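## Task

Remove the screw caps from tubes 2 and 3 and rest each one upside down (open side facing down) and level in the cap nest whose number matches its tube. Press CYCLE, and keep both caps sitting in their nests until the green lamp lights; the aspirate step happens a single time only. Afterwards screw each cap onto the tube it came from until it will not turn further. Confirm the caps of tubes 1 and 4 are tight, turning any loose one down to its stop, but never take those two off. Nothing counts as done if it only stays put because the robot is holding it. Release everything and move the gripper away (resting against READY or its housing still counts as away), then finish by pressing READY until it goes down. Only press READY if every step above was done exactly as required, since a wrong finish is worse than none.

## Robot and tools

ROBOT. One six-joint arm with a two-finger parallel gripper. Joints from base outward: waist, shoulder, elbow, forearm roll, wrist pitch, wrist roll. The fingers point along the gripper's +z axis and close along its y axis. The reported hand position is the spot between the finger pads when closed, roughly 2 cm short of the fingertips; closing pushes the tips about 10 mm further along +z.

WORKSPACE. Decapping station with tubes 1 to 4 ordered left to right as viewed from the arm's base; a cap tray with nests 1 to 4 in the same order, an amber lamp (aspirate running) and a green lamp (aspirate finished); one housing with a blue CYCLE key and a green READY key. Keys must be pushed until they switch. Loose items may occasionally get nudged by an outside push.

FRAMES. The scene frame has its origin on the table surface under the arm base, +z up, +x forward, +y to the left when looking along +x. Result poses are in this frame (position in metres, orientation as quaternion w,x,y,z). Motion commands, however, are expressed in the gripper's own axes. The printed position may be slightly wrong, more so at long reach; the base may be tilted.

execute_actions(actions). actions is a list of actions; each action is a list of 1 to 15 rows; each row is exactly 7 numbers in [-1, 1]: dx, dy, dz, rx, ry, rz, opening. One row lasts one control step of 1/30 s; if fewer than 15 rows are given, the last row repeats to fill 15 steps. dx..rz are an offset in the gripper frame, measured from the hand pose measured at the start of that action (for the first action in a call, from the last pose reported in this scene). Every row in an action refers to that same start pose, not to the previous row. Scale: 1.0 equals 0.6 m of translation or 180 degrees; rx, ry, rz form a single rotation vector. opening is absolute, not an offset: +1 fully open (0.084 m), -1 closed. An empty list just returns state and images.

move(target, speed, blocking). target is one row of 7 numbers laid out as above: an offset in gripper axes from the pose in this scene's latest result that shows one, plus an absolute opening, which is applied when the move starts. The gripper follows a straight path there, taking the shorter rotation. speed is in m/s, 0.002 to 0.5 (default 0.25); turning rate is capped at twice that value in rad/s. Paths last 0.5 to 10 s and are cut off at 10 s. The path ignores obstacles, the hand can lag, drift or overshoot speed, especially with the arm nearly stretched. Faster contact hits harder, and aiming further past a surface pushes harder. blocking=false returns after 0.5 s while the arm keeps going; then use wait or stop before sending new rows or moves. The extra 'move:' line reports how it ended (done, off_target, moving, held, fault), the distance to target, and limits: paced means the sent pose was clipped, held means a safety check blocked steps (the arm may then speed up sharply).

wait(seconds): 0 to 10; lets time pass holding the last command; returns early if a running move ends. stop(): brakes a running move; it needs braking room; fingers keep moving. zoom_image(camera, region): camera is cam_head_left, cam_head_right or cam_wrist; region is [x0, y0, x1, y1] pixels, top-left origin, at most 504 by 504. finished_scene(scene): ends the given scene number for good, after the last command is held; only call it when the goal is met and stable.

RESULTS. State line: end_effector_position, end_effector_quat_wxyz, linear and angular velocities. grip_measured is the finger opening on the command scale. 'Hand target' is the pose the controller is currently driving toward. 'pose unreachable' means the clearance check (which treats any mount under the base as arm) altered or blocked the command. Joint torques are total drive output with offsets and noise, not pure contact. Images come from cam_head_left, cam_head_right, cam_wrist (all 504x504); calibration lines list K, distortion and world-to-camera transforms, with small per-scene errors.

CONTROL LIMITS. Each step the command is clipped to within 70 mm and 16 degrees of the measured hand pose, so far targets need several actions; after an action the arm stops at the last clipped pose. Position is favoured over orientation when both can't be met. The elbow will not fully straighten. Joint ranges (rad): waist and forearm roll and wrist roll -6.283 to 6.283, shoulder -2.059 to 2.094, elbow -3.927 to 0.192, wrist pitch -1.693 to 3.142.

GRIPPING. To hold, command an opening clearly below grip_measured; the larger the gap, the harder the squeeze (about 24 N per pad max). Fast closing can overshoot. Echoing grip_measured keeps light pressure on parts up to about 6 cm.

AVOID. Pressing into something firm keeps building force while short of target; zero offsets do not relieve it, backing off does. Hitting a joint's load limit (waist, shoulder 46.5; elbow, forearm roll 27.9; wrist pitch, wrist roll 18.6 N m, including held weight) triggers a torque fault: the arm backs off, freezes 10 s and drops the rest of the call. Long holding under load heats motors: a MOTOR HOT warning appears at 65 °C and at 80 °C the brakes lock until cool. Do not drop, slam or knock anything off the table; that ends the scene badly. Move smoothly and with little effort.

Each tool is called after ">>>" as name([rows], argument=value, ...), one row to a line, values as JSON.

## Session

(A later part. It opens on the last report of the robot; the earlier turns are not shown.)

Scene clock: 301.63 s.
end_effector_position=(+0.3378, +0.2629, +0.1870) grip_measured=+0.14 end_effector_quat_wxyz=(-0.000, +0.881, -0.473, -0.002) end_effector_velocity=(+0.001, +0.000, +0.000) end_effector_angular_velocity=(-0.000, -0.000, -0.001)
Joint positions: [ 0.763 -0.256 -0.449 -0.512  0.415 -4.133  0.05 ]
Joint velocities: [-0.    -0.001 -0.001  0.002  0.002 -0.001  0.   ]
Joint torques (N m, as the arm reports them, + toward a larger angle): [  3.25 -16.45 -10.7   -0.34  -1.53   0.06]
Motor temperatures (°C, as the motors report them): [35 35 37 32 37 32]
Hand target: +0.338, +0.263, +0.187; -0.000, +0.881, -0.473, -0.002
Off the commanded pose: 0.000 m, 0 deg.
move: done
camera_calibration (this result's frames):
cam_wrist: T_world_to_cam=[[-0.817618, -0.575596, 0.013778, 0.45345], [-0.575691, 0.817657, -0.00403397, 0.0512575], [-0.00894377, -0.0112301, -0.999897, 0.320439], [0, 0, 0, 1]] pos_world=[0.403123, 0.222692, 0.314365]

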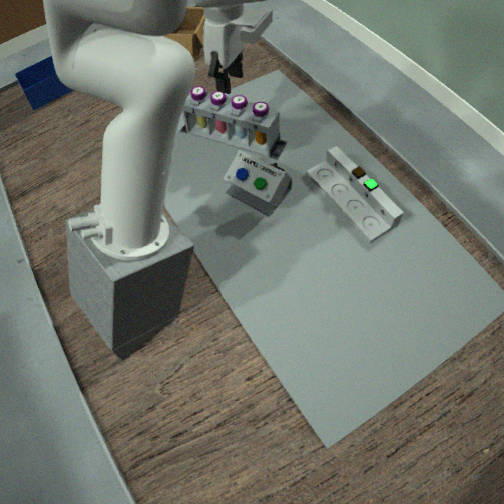

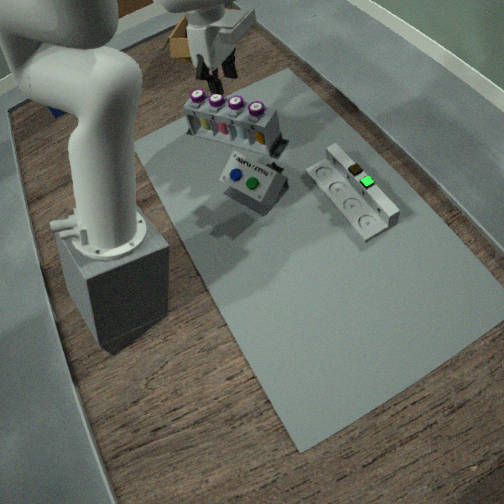

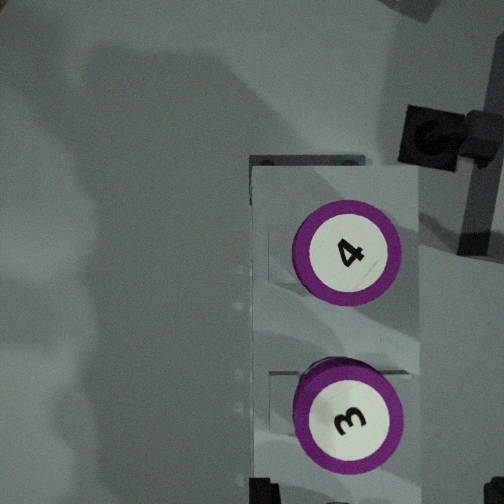

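Seated fine; screwing down.

>>> move(target=[0.03,0,0.05,0,0,0,0.15], speed=0.1)

>>> move(target=[0,0,0.038,0,0,0,0.15], speed=0.04)

>>> execute_actions([
  [[0,0,0,0,0,0,-1]],
  [[0,0,0,0,0,0,-1]],
])

>>> move(target=[0,0,0.0027,0,0,0.8,-1], speed=0.4)

>>> move(target=[0,0,0.0027,0,0,0.8,-1], speed=0.4)

>>> move(target=[0,0,0.0027,0,0,0.8,-1], speed=0.4)

>>> move(target=[0,0,0.002,0,0,0.6,-1], speed=0.4)

>>> move(target=[0,0,0,0,0,0,0.15])

>>> move(target=[0,0,-0.1,0,0,0,0.15], speed=0.15)

>>> move(target=[0,0,0,0,0,-0.99,0.15], speed=0.5)

>>> move(target=[0,0,0.1,0,0,0,0.15], speed=0.08)

>>> execute_actions([
  [[0,0,0,0,0,0,-1]],
  [[0,0,0,0,0,0,-1]],
])

>>> move(target=[0,0,0,0,0,0.99,-1], speed=0.4)

>>> move(target=[0,0,0,0,0,0,0.15])

>>> move(target=[0,0,-0.1,0,0,0,0.15], speed=0.15)

Scene clock: 312.50 s.
end_effector_position=(+0.3479, +0.2480, +0.1571) grip_measured=+0.14 end_effector_quat_wxyz=(-0.000, +0.881, -0.472, -0.002) end_effector_velocity=(+0.000, +0.001, +0.000) end_effector_angular_velocity=(+0.002, -0.002, +0.002)
Joint positions: [ 0.674 -0.156 -0.456 -0.591  0.307 -4.125  0.05 ]
Joint velocities: [ 0.001  0.    -0.    -0.005 -0.002  0.003  0.   ]
Joint torques (N m, as the arm reports them, + toward a larger angle): [  3.25 -16.94  -9.07  -0.14  -1.44   0.1 ]
Motor temperatures (°C, as the motors report them): [35 35 37 32 37 32]
Hand target: +0.348, +0.248, +0.157; -0.000, +0.881, -0.473, -0.002
Off the commanded pose: 0.000 m, 0 deg.
move: done
camera_calibration (this result's frames):
cam_wrist: T_world_to_cam=[[-0.817607, -0.575628, 0.01306, 0.453659], [-0.575719, 0.817636, -0.00445868, 0.0692268], [-0.00811178, -0.0111643, -0.999905, 0.290199], [0, 0, 0, 1]] pos_world=[0.413124, 0.207777, 0.284555]

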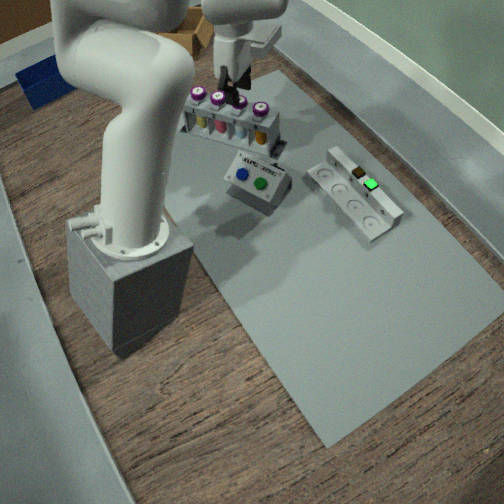

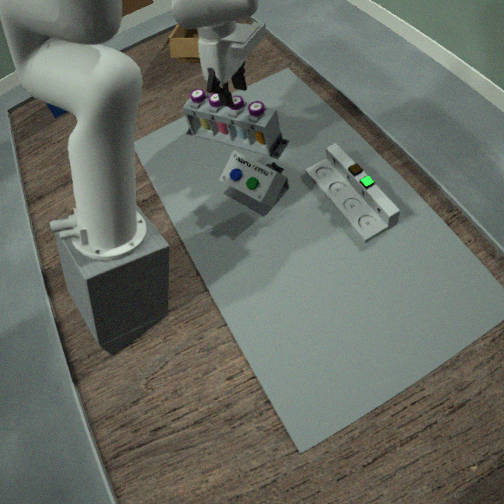

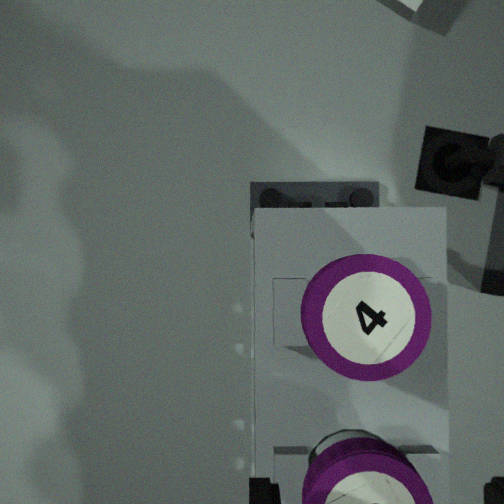

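Scene clock: 313.37 s.
end_effector_position=(+0.3479, +0.2480, +0.1344) grip_measured=+0.14 end_effector_quat_wxyz=(-0.000, +0.881, -0.473, -0.002) end_effector_velocity=(+0.001, +0.001, +0.001) end_effector_angular_velocity=(+0.003, -0.003, -0.000)
Joint positions: [ 0.64  -0.061 -0.485 -0.708  0.243 -4.033  0.05 ]
Joint velocities: [ 0.001 -0.    -0.001 -0.006 -0.002  0.007  0.   ]
Joint torques (N m, as the arm reports them, + toward a larger angle): [  3.28 -18.36  -8.06  -0.15  -1.49   0.04]
Motor temperatures (°C, as the motors report them): [35 35 37 32 36 32]
Hand target: +0.348, +0.248, +0.134; -0.000, +0.881, -0.472, -0.002
Off the commanded pose: 0.000 m, 0 deg.
move: done
camera_calibration (this result's frames):
cam_wrist: T_world_to_cam=[[-0.817634, -0.575594, 0.0128945, 0.454022], [-0.575683, 0.817661, -0.00449686, 0.0690926], [-0.00795497, -0.0110999, -0.999907, 0.267421], [0, 0, 0, 1]] pos_world=[0.413126, 0.207806, 0.261852]

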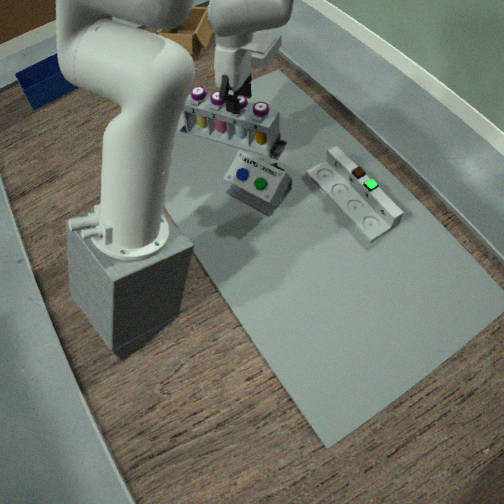

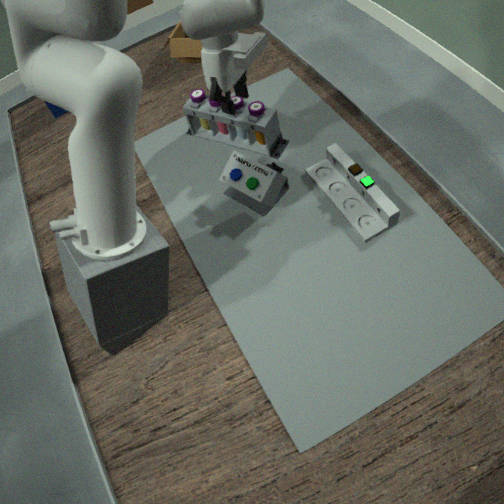

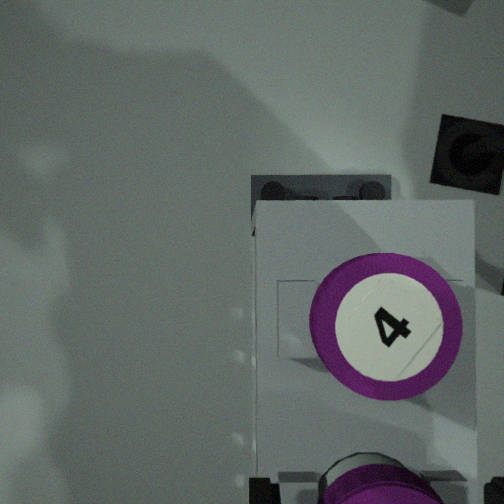

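Scene clock: 314.37 s.
end_effector_position=(+0.3479, +0.2480, +0.1344) grip_measured=-0.25 end_effector_quat_wxyz=(-0.000, +0.881, -0.472, -0.002) end_effector_velocity=(+0.000, +0.000, +0.000) end_effector_angular_velocity=(+0.000, -0.001, +0.001)
Joint positions: [ 0.64  -0.061 -0.485 -0.708  0.243 -4.033  0.033]
Joint velocities: [ 0.001 -0.001 -0.    -0.     0.    -0.     0.   ]
Joint torques (N m, as the arm reports them, + toward a larger angle): [  3.17 -17.28  -8.15  -0.2   -1.58   0.06]
Motor temperatures (°C, as the motors report them): [35 35 37 32 36 32]
Hand target: +0.348, +0.248, +0.134; -0.000, +0.881, -0.472, -0.002
Off the commanded pose: 0.000 m, 0 deg.
camera_calibration (this result's frames):
cam_wrist: T_world_to_cam=[[-0.817618, -0.575618, 0.0127987, 0.454047], [-0.575707, 0.817644, -0.00452596, 0.0691079], [-0.00785954, -0.0110688, -0.999908, 0.267437], [0, 0, 0, 1]] pos_world=[0.413125, 0.207812, 0.261914]

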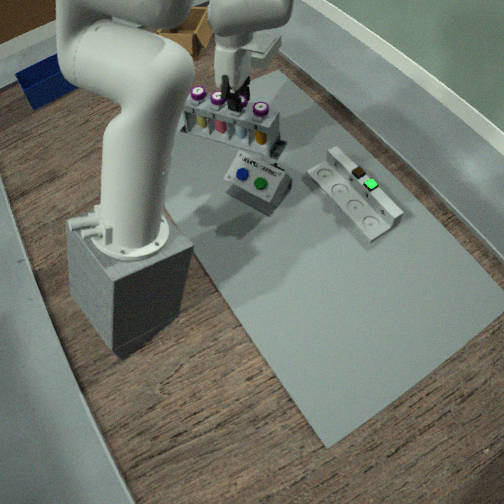

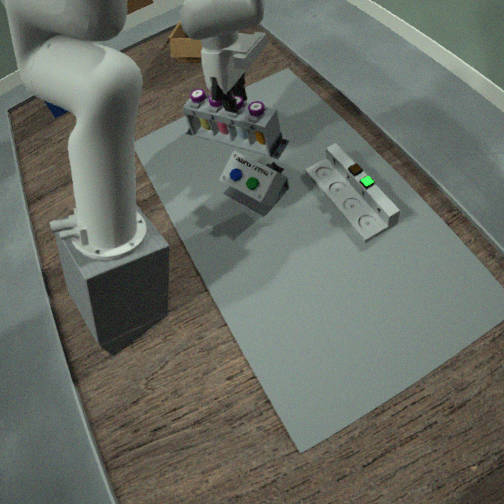

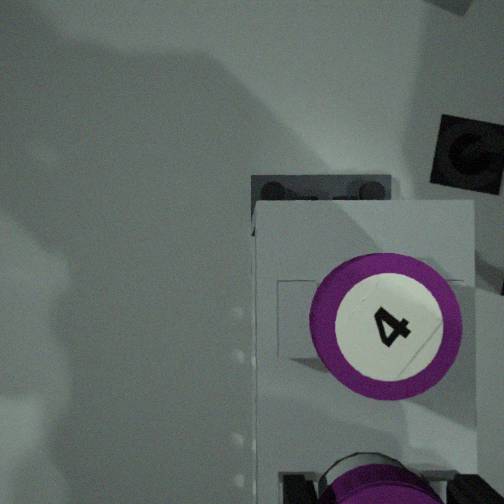

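Scene clock: 318.00 s.
end_effector_position=(+0.3475, +0.2479, +0.1327) grip_measured=-0.25 end_effector_quat_wxyz=(-0.002, +0.177, +0.984, +0.001) end_effector_velocity=(+0.000, +0.000, +0.000) end_effector_angular_velocity=(-0.001, -0.006, -0.005)
Joint positions: [ 0.638 -0.054 -0.487 -0.716  0.239 -1.514  0.033]
Joint velocities: [-0.001 -0.    -0.    -0.024 -0.001  0.028 -0.   ]
Joint torques (N m, as the arm reports them, + toward a larger angle): [  8.6  -12.47  -5.75   0.16  -3.36   0.15]
Motor temperatures (°C, as the motors report them): [35 35 37 32 37 32]
Hand target: +0.348, +0.248, +0.133; -0.002, +0.177, +0.984, +0.001
Off the commanded pose: 0.000 m, 0 deg.
move: done
camera_calibration (this result's frames):
cam_wrist: T_world_to_cam=[[0.322473, 0.946496, 0.0124744, -0.31979], [0.946545, -0.322322, -0.0126776, -0.176431], [-0.00797856, 0.0158958, -0.999842, 0.259013], [0, 0, 0, 1]] pos_world=[0.27219, 0.241695, 0.260724]

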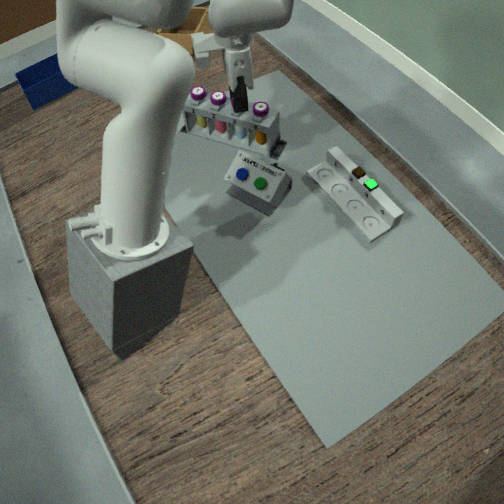

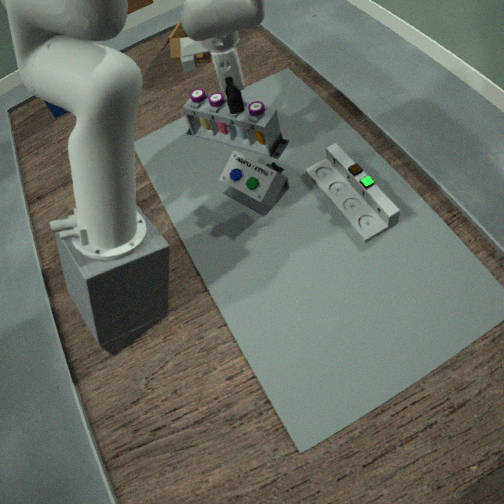

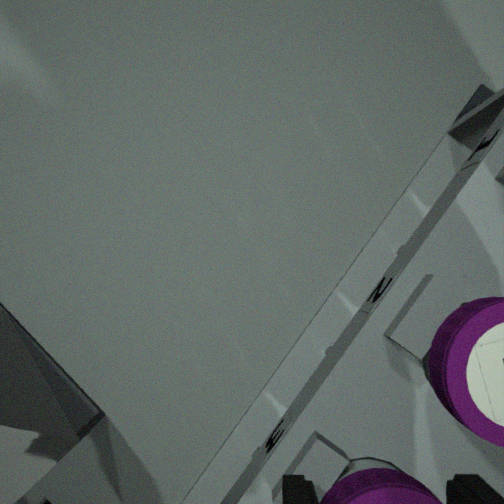

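Scene clock: 321.63 s.
end_effector_position=(+0.3474, +0.2479, +0.1310) grip_measured=-0.25 end_effector_quat_wxyz=(-0.001, +0.991, +0.137, -0.002) end_effector_velocity=(-0.000, -0.000, -0.000) end_effector_angular_velocity=(-0.003, -0.006, -0.004)
Joint positions: [ 0.635 -0.047 -0.489 -0.724  0.235  1.005  0.033]
Joint velocities: [-0.001  0.    -0.001 -0.026  0.001  0.028 -0.   ]
Joint torques (N m, as the arm reports them, + toward a larger angle): [  9.24 -12.54  -5.9   -0.2   -3.67   0.24]
Motor temperatures (°C, as the motors report them): [35 35 37 32 37 32]
Hand target: +0.348, +0.248, +0.131; -0.001, +0.991, +0.136, -0.002
Off the commanded pose: 0.000 m, 0 deg.
move: done
camera_calibration (this result's frames):
cam_wrist: T_world_to_cam=[[0.296258, -0.955071, 0.00845016, 0.161235], [-0.955084, -0.296301, -0.00442462, 0.476742], [0.00672962, -0.00675978, -0.999955, 0.257887], [0, 0, 0, 1]] pos_world=[0.405827, 0.296993, 0.258622]

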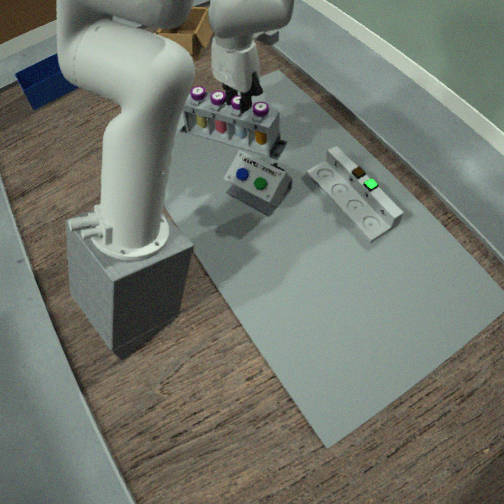

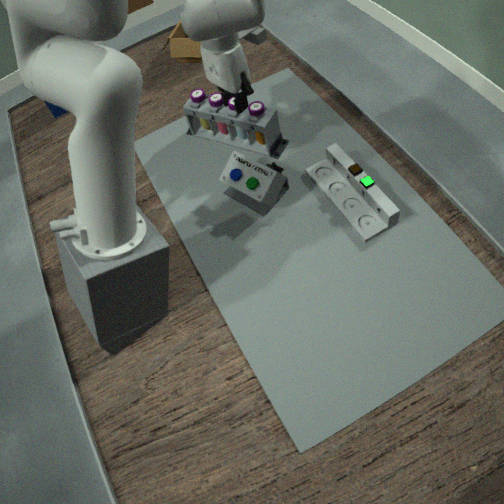

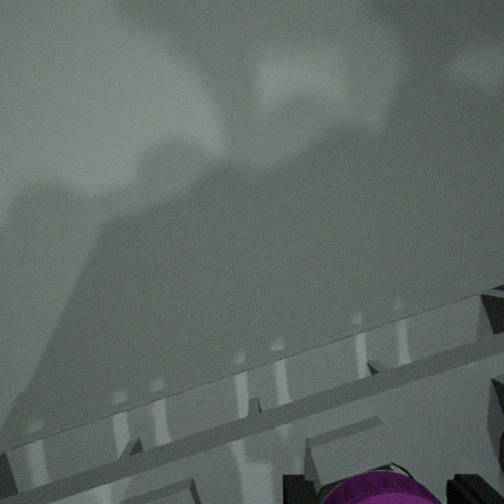

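Scene clock: 325.27 s.
end_effector_position=(+0.3475, +0.2479, +0.1294) grip_measured=-0.25 end_effector_quat_wxyz=(-0.002, -0.436, +0.900, +0.002) end_effector_velocity=(+0.000, -0.000, -0.000) end_effector_angular_velocity=(-0.002, -0.006, -0.005)
Joint positions: [ 0.633 -0.04  -0.492 -0.732  0.231  3.524  0.033]
Joint velocities: [-0.002 -0.     0.    -0.026 -0.     0.029 -0.   ]
Joint torques (N m, as the arm reports them, + toward a larger angle): [  9.12 -14.6   -3.05  -0.14  -2.45  -0.04]
Motor temperatures (°C, as the motors report them): [35 35 37 32 37 32]
Hand target: +0.347, +0.248, +0.129; -0.002, -0.436, +0.900, +0.002
Off the commanded pose: 0.000 m, 0 deg.
move: done
camera_calibration (this result's frames):
cam_wrist: T_world_to_cam=[[-0.80119, 0.598164, 0.0171346, 0.156387], [0.598099, 0.801369, -0.00929913, -0.334331], [-0.0192935, 0.0027978, -0.99981, 0.262952], [0, 0, 0, 1]] pos_world=[0.330332, 0.173642, 0.257114]

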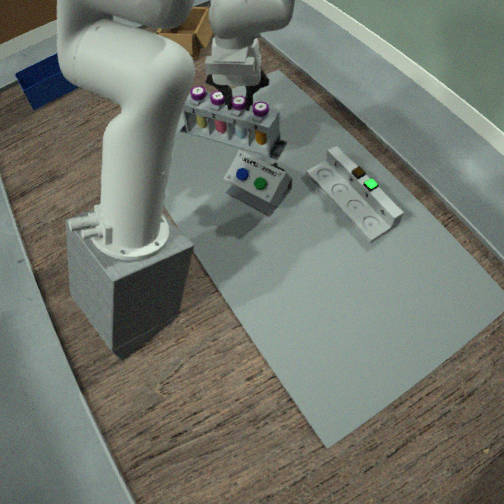

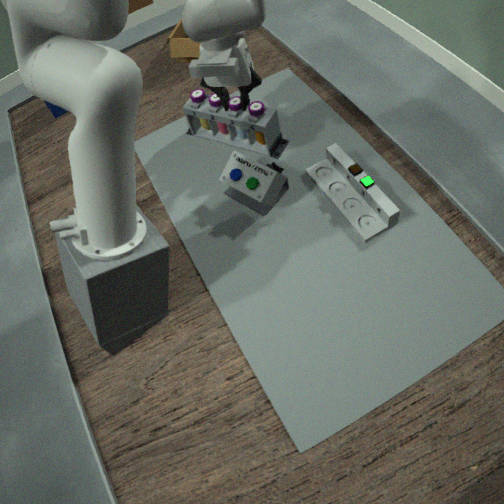

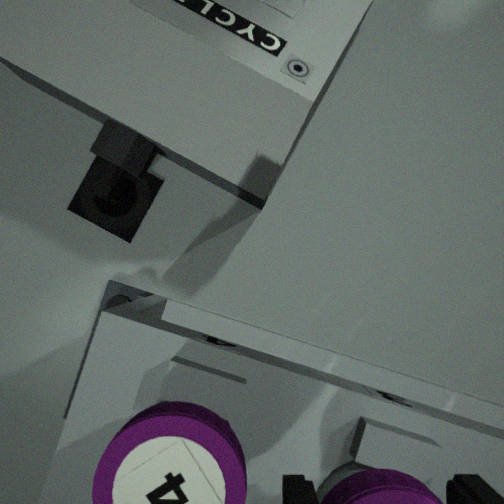

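Scene clock: 328.10 s.
end_effector_position=(+0.3471, +0.2481, +0.1282) grip_measured=-0.25 end_effector_quat_wxyz=(-0.003, +0.471, +0.882, -0.000) end_effector_velocity=(+0.000, +0.000, +0.000) end_effector_angular_velocity=(-0.001, -0.007, -0.005)
Joint positions: [ 0.632 -0.035 -0.494 -0.737  0.228  5.412  0.033]
Joint velocities: [-0.001 -0.001 -0.001 -0.027 -0.     0.03  -0.   ]
Joint torques (N m, as the arm reports them, + toward a larger angle): [  8.3  -13.78  -5.66  -0.24  -3.01   0.11]
Motor temperatures (°C, as the motors report them): [35 35 36 32 37 32]
Hand target: +0.347, +0.248, +0.128; -0.003, +0.472, +0.882, -0.000
Off the commanded pose: 0.000 m, 0 deg.
move: done
camera_calibration (this result's frames):
cam_wrist: T_world_to_cam=[[0.815964, 0.578037, 0.00876139, -0.39926], [0.578103, -0.815848, -0.0137741, 0.0745196], [-0.000814003, 0.0163042, -0.999867, 0.251967], [0, 0, 0, 1]] pos_world=[0.282907, 0.287476, 0.256458]

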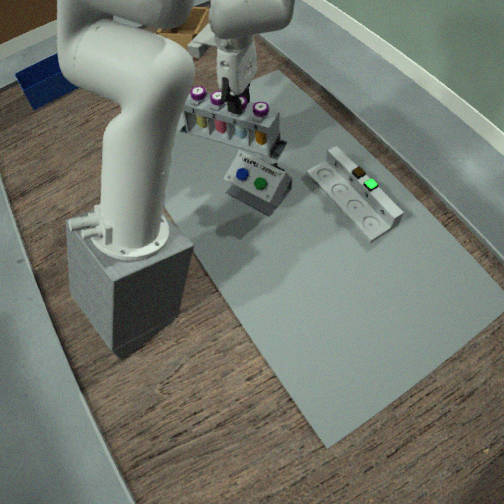

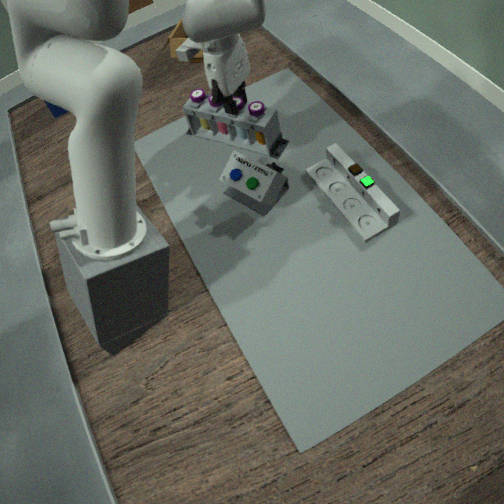

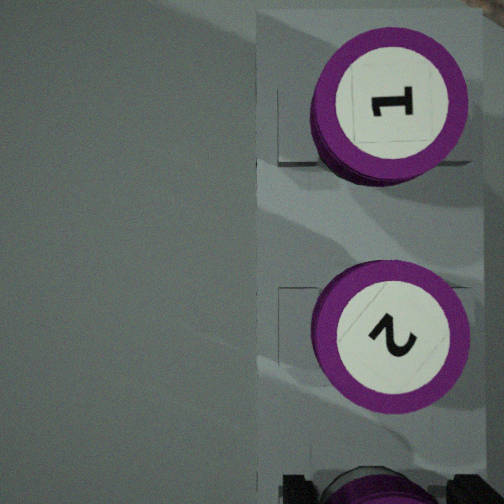

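Scene clock: 328.60 s.
end_effector_position=(+0.3469, +0.2483, +0.1281) grip_measured=+0.14 end_effector_quat_wxyz=(-0.003, +0.471, +0.882, -0.000) end_effector_velocity=(+0.002, -0.001, +0.001) end_effector_angular_velocity=(-0.001, -0.003, -0.002)
Joint positions: [ 0.632 -0.035 -0.494 -0.737  0.228  5.412  0.05 ]
Joint velocities: [-0.002 -0.003 -0.001 -0.     0.002 -0.     0.   ]
Joint torques (N m, as the arm reports them, + toward a larger angle): [  3.4  -18.62  -7.59  -0.18  -1.51   0.13]
Motor temperatures (°C, as the motors report them): [35 35 36 32 37 32]
Hand target: +0.347, +0.248, +0.128; -0.003, +0.471, +0.882, -0.000
Off the commanded pose: 0.000 m, 0 deg.
move: done
camera_calibration (this result's frames):
cam_wrist: T_world_to_cam=[[0.815717, 0.578388, 0.008586, -0.399112], [0.57845, -0.815596, -0.0140901, 0.0746134], [-0.00114685, 0.0164601, -0.999864, 0.251966], [0, 0, 0, 1]] pos_world=[0.282691, 0.287548, 0.25641]

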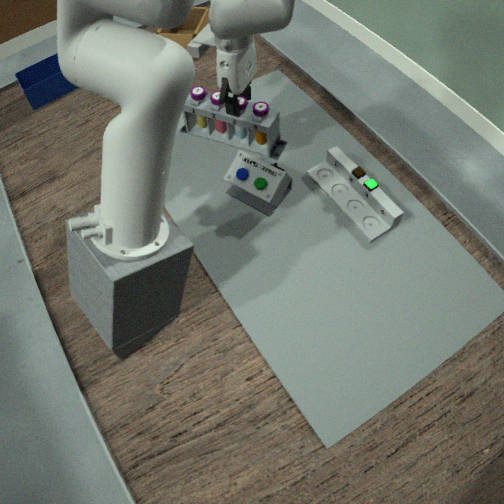

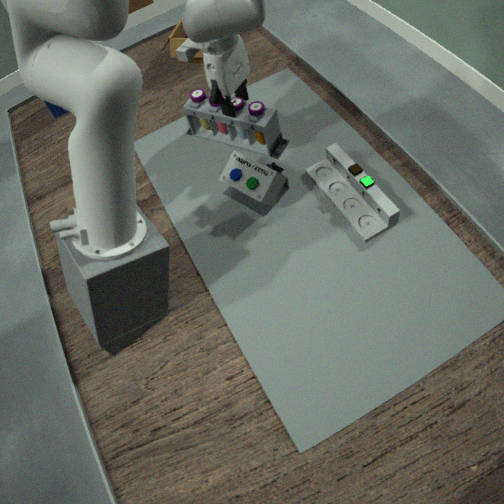

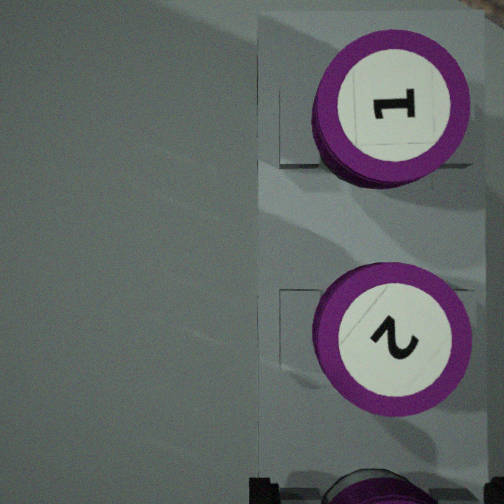

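Scene clock: 329.43 s.
end_effector_position=(+0.3469, +0.2481, +0.1878) grip_measured=+0.14 end_effector_quat_wxyz=(-0.004, +0.471, +0.882, -0.000) end_effector_velocity=(+0.001, +0.001, +0.002) end_effector_angular_velocity=(+0.003, -0.003, +0.000)
Joint positions: [ 0.718 -0.279 -0.433 -0.471  0.409  5.206  0.05 ]
Joint velocities: [ 0.001 -0.003 -0.002  0.003  0.001 -0.003  0.   ]
Joint torques (N m, as the arm reports them, + toward a larger angle): [  3.05 -15.94 -10.75  -0.3   -1.42   0.06]
Motor temperatures (°C, as the motors report them): [35 35 37 32 37 32]
Hand target: +0.347, +0.248, +0.188; -0.003, +0.471, +0.882, +0.000
Off the commanded pose: 0.000 m, 0 deg.
move: done
camera_calibration (this result's frames):
cam_wrist: T_world_to_cam=[[0.815592, 0.578577, 0.0076668, -0.399366], [0.578624, -0.815469, -0.0142871, 0.0752212], [-0.00201417, 0.0160887, -0.999869, 0.312039], [0, 0, 0, 1]] pos_world=[0.282824, 0.287384, 0.316135]

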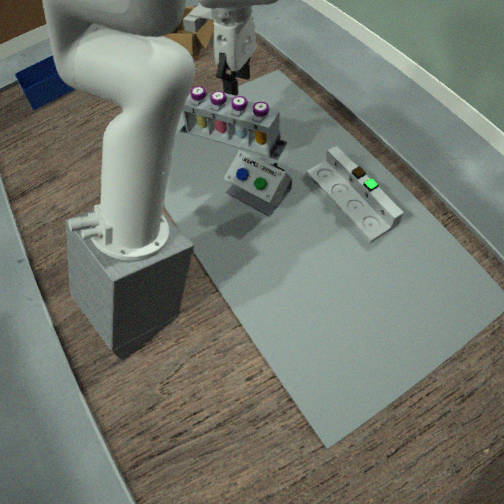

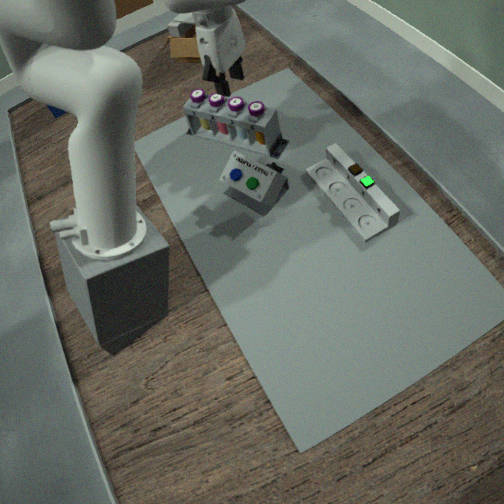

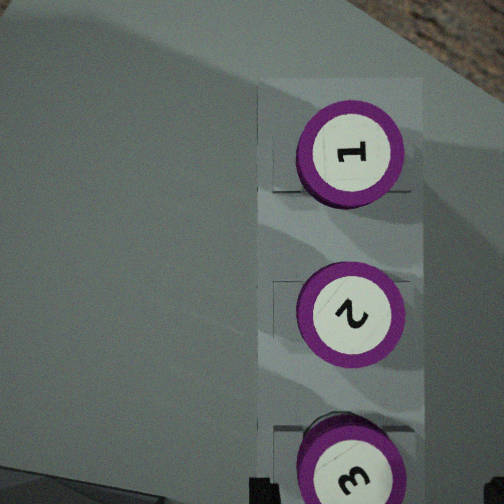

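Scene clock: 333.07 s.
end_effector_position=(+0.3469, +0.2481, +0.1878) grip_measured=+0.14 end_effector_quat_wxyz=(+0.001, +0.875, -0.485, -0.004) end_effector_velocity=(-0.000, -0.000, -0.000) end_effector_angular_velocity=(-0.001, +0.004, +0.005)
Joint positions: [ 0.718 -0.279 -0.433 -0.472  0.409  2.097  0.05 ]
Joint velocities: [-0.     0.001 -0.     0.008  0.002 -0.013 -0.   ]
Joint torques (N m, as the arm reports them, + toward a larger angle): [  2.97 -15.76 -10.58  -0.17  -1.47   0.1 ]
Motor temperatures (°C, as the motors report them): [35 35 37 32 37 32]
Hand target: +0.347, +0.248, +0.188; +0.001, +0.875, -0.485, -0.004
Off the commanded pose: 0.000 m, 0 deg.
move: done
camera_calibration (this result's frames):
cam_wrist: T_world_to_cam=[[-0.83345, -0.552362, 0.016034, 0.451663], [-0.552464, 0.833533, -0.0024871, 0.0563038], [-0.0119911, -0.0109311, -0.999868, 0.322199], [0, 0, 0, 1]] pos_world=[0.411408, 0.206072, 0.315054]

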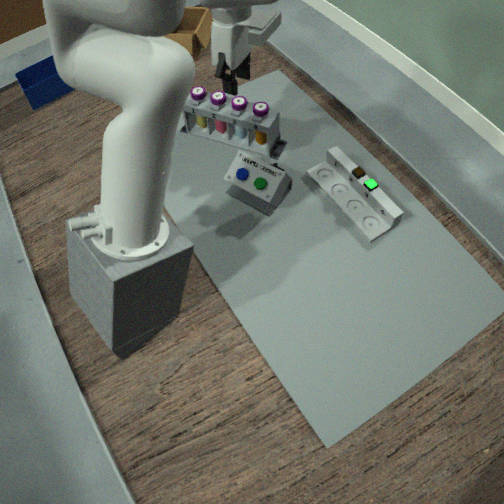

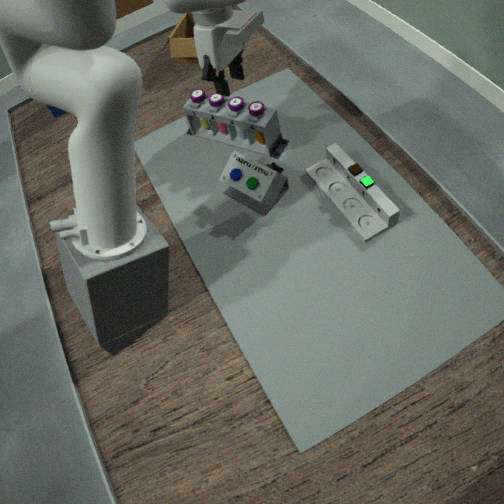

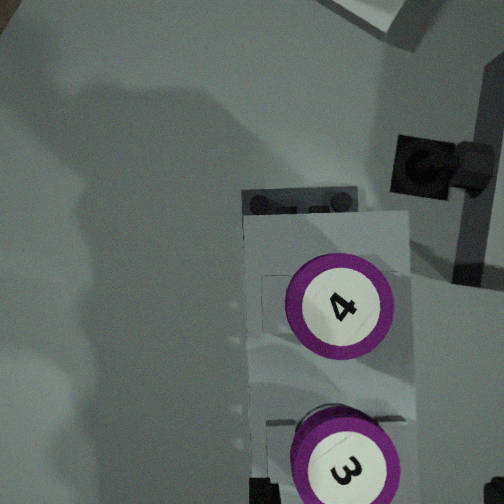

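Scene clock: 334.17 s.
end_effector_position=(+0.3467, +0.2481, +0.1280) grip_measured=+0.14 end_effector_quat_wxyz=(+0.000, +0.875, -0.485, -0.003) end_effector_velocity=(-0.000, -0.000, -0.000) end_effector_angular_velocity=(-0.001, -0.002, -0.001)
Joint positions: [ 0.632 -0.034 -0.494 -0.738  0.228  2.303  0.05 ]
Joint velocities: [-0.001  0.001 -0.    -0.013 -0.     0.012  0.   ]
Joint torques (N m, as the arm reports them, + toward a larger angle): [  3.37 -18.47  -7.56  -0.18  -1.39   0.16]
Motor temperatures (°C, as the motors report them): [35 35 37 32 37 32]
Hand target: +0.347, +0.248, +0.128; +0.001, +0.875, -0.485, -0.003
Off the commanded pose: 0.000 m, 0 deg.
move: done
camera_calibration (this result's frames):
cam_wrist: T_world_to_cam=[[-0.833529, -0.552254, 0.0156433, 0.452563], [-0.552355, 0.833605, -0.00271665, 0.0560005], [-0.01154, -0.010905, -0.999874, 0.262205], [0, 0, 0, 1]] pos_world=[0.411182, 0.206107, 0.255245]

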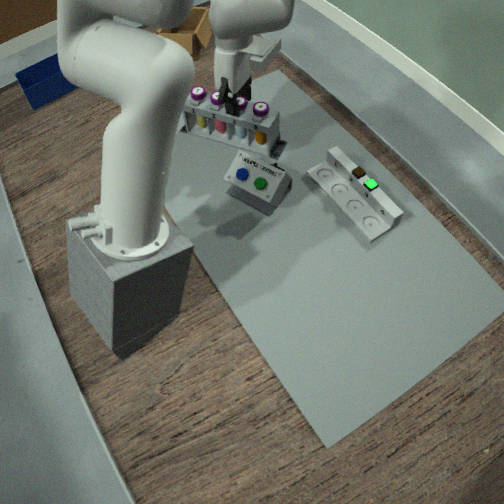

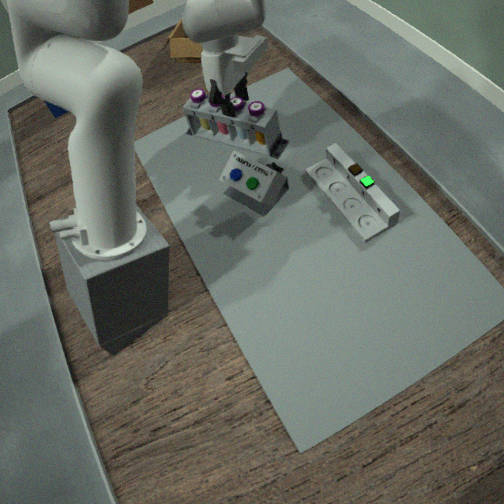

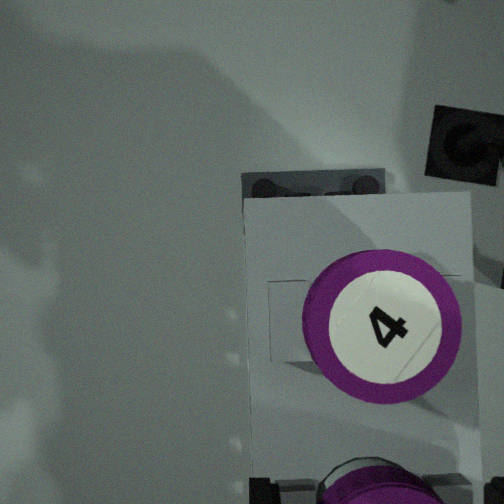

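Scene clock: 335.17 s.
end_effector_position=(+0.3470, +0.2483, +0.1282) grip_measured=-0.25 end_effector_quat_wxyz=(+0.000, +0.875, -0.485, -0.003) end_effector_velocity=(-0.000, -0.000, -0.000) end_effector_angular_velocity=(-0.001, +0.000, +0.001)
Joint positions: [ 0.632 -0.035 -0.494 -0.738  0.228  2.303  0.033]
Joint velocities: [ 0.     0.    -0.    -0.     0.001 -0.     0.   ]
Joint torques (N m, as the arm reports them, + toward a larger angle): [  2.94 -16.82  -6.94  -0.22  -1.22   0.02]
Motor temperatures (°C, as the motors report them): [35 35 37 32 37 32]
Hand target: +0.347, +0.248, +0.128; +0.000, +0.875, -0.485, -0.003
Off the commanded pose: 0.000 m, 0 deg.
camera_calibration (this result's frames):
cam_wrist: T_world_to_cam=[[-0.833532, -0.552273, 0.0147878, 0.453003], [-0.552363, 0.8336, -0.00254768, 0.0559277], [-0.0109201, -0.0102918, -0.999887, 0.262061], [0, 0, 0, 1]] pos_world=[0.411347, 0.206257, 0.255475]

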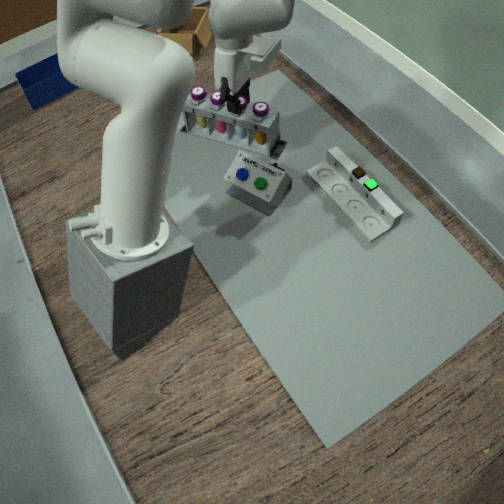

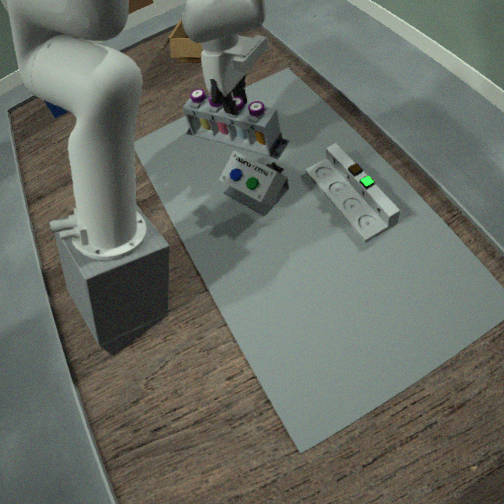

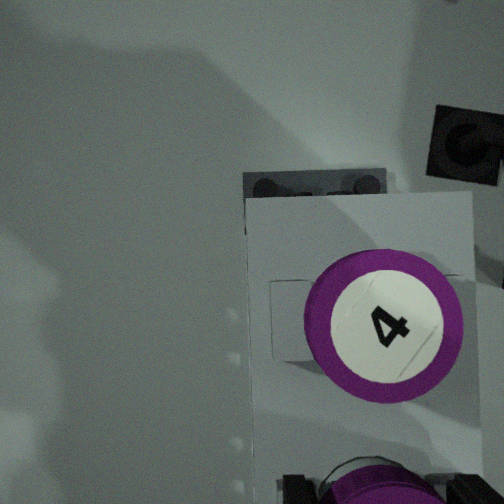

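Scene clock: 339.53 s.
end_effector_position=(+0.3471, +0.2487, +0.1283) grip_measured=-0.25 end_effector_quat_wxyz=(-0.003, +0.471, +0.882, +0.000) end_effector_velocity=(-0.001, -0.001, -0.000) end_effector_angular_velocity=(-0.004, -0.005, -0.003)
Joint positions: [ 0.633 -0.034 -0.495 -0.736  0.227  5.411  0.033]
Joint velocities: [-0.001  0.001 -0.    -0.028  0.002  0.03   0.   ]
Joint torques (N m, as the arm reports them, + toward a larger angle): [  1.41 -16.9   -9.74   0.06  -1.7    0.45]
Motor temperatures (°C, as the motors report them): [35 35 37 32 37 32]
Hand target: +0.347, +0.248, +0.128; -0.003, +0.471, +0.882, +0.000
Off the commanded pose: 0.000 m, 0 deg.
move: done
camera_calibration (this result's frames):
cam_wrist: T_world_to_cam=[[0.815626, 0.578501, 0.00952122, -0.399726], [0.578579, -0.815491, -0.01486, 0.0748566], [-0.000832071, 0.017629, -0.999844, 0.2517], [0, 0, 0, 1]] pos_world=[0.282926, 0.28785, 0.256579]

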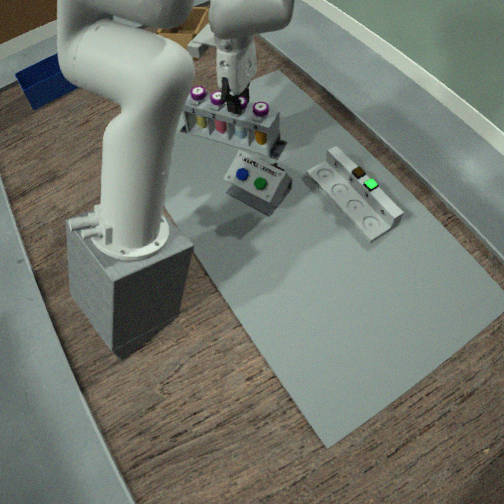

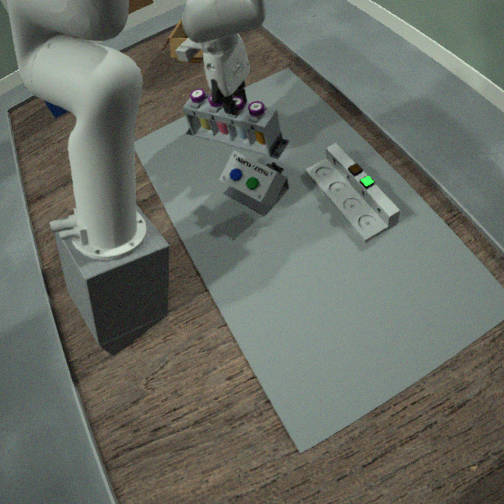

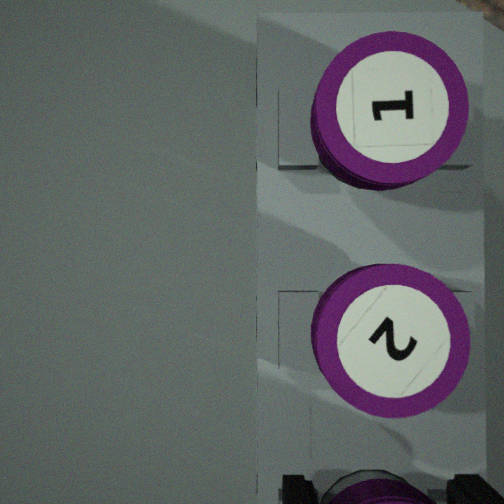

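Scene clock: 340.03 s.
end_effector_position=(+0.3472, +0.2487, +0.1283) grip_measured=+0.14 end_effector_quat_wxyz=(-0.003, +0.471, +0.882, +0.000) end_effector_velocity=(-0.001, -0.000, +0.000) end_effector_angular_velocity=(-0.001, +0.001, +0.001)
Joint positions: [ 0.633 -0.034 -0.495 -0.736  0.227  5.411  0.05 ]
Joint velocities: [ 0.001 -0.001  0.002 -0.     0.001 -0.     0.   ]
Joint torques (N m, as the arm reports them, + toward a larger angle): [  3.13 -18.65  -7.64  -0.2   -1.52   0.04]
Motor temperatures (°C, as the motors report them): [35 35 37 32 37 32]
Hand target: +0.347, +0.249, +0.128; -0.003, +0.471, +0.882, +0.000
Off the commanded pose: 0.000 m, 0 deg.
move: done
camera_calibration (this result's frames):
cam_wrist: T_world_to_cam=[[0.815761, 0.57831, 0.00959432, -0.399812], [0.578389, -0.815626, -0.0148554, 0.0749045], [-0.000765648, 0.0176677, -0.999844, 0.251655], [0, 0, 0, 1]] pos_world=[0.28302, 0.287863, 0.256564]

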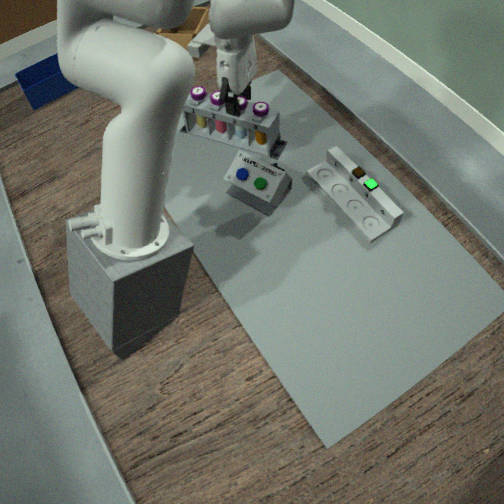

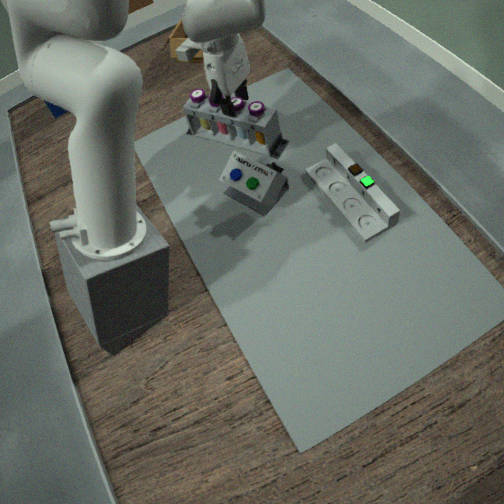

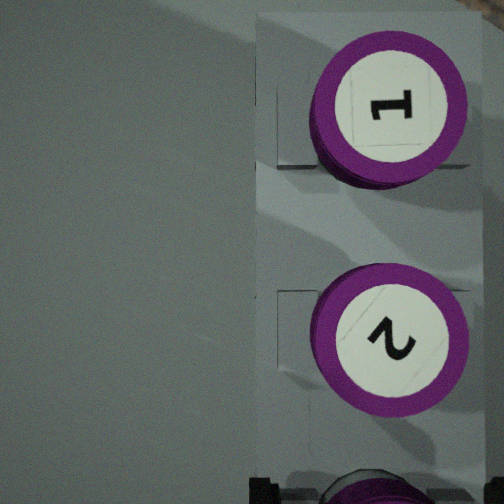

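Scene clock: 340.87 s.
end_effector_position=(+0.3473, +0.2485, +0.1880) grip_measured=+0.14 end_effector_quat_wxyz=(-0.004, +0.471, +0.882, +0.000) end_effector_velocity=(+0.001, +0.001, +0.001) end_effector_angular_velocity=(+0.003, -0.002, -0.000)
Joint positions: [ 0.718 -0.279 -0.434 -0.47   0.408  5.206  0.05 ]
Joint velocities: [ 0.002 -0.003 -0.002  0.004  0.001 -0.002  0.   ]
Joint torques (N m, as the arm reports them, + toward a larger angle): [  3.08 -16.01 -10.62  -0.29  -1.58   0.13]
Motor temperatures (°C, as the motors report them): [35 35 37 32 37 32]
Hand target: +0.348, +0.249, +0.188; -0.004, +0.471, +0.882, +0.001
Off the commanded pose: 0.000 m, 0 deg.
move: done
camera_calibration (this result's frames):
cam_wrist: T_world_to_cam=[[0.815638, 0.578498, 0.00867537, -0.400068], [0.57856, -0.815501, -0.0150508, 0.0755118], [-0.00163208, 0.0172952, -0.999849, 0.311728], [0, 0, 0, 1]] pos_world=[0.283131, 0.287627, 0.316288]

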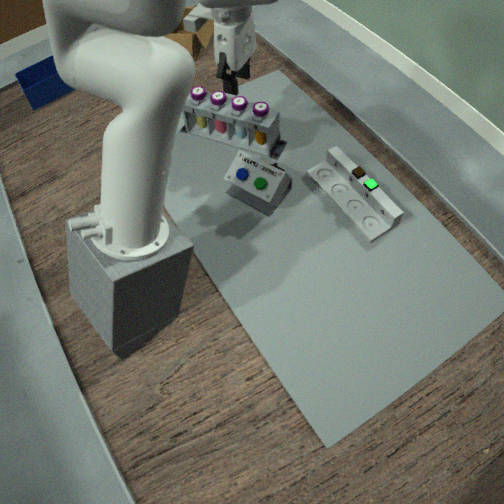

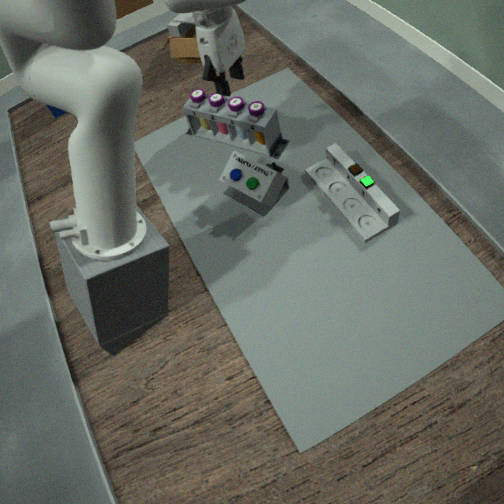

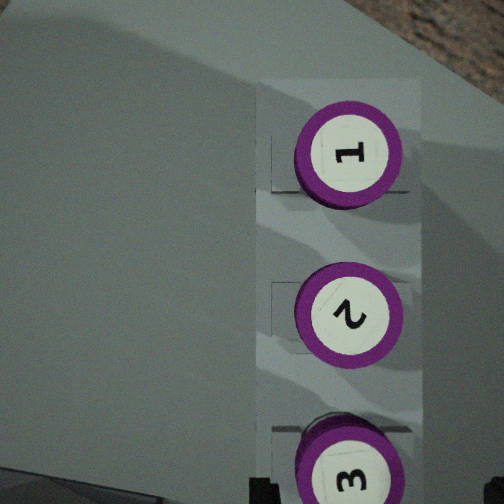

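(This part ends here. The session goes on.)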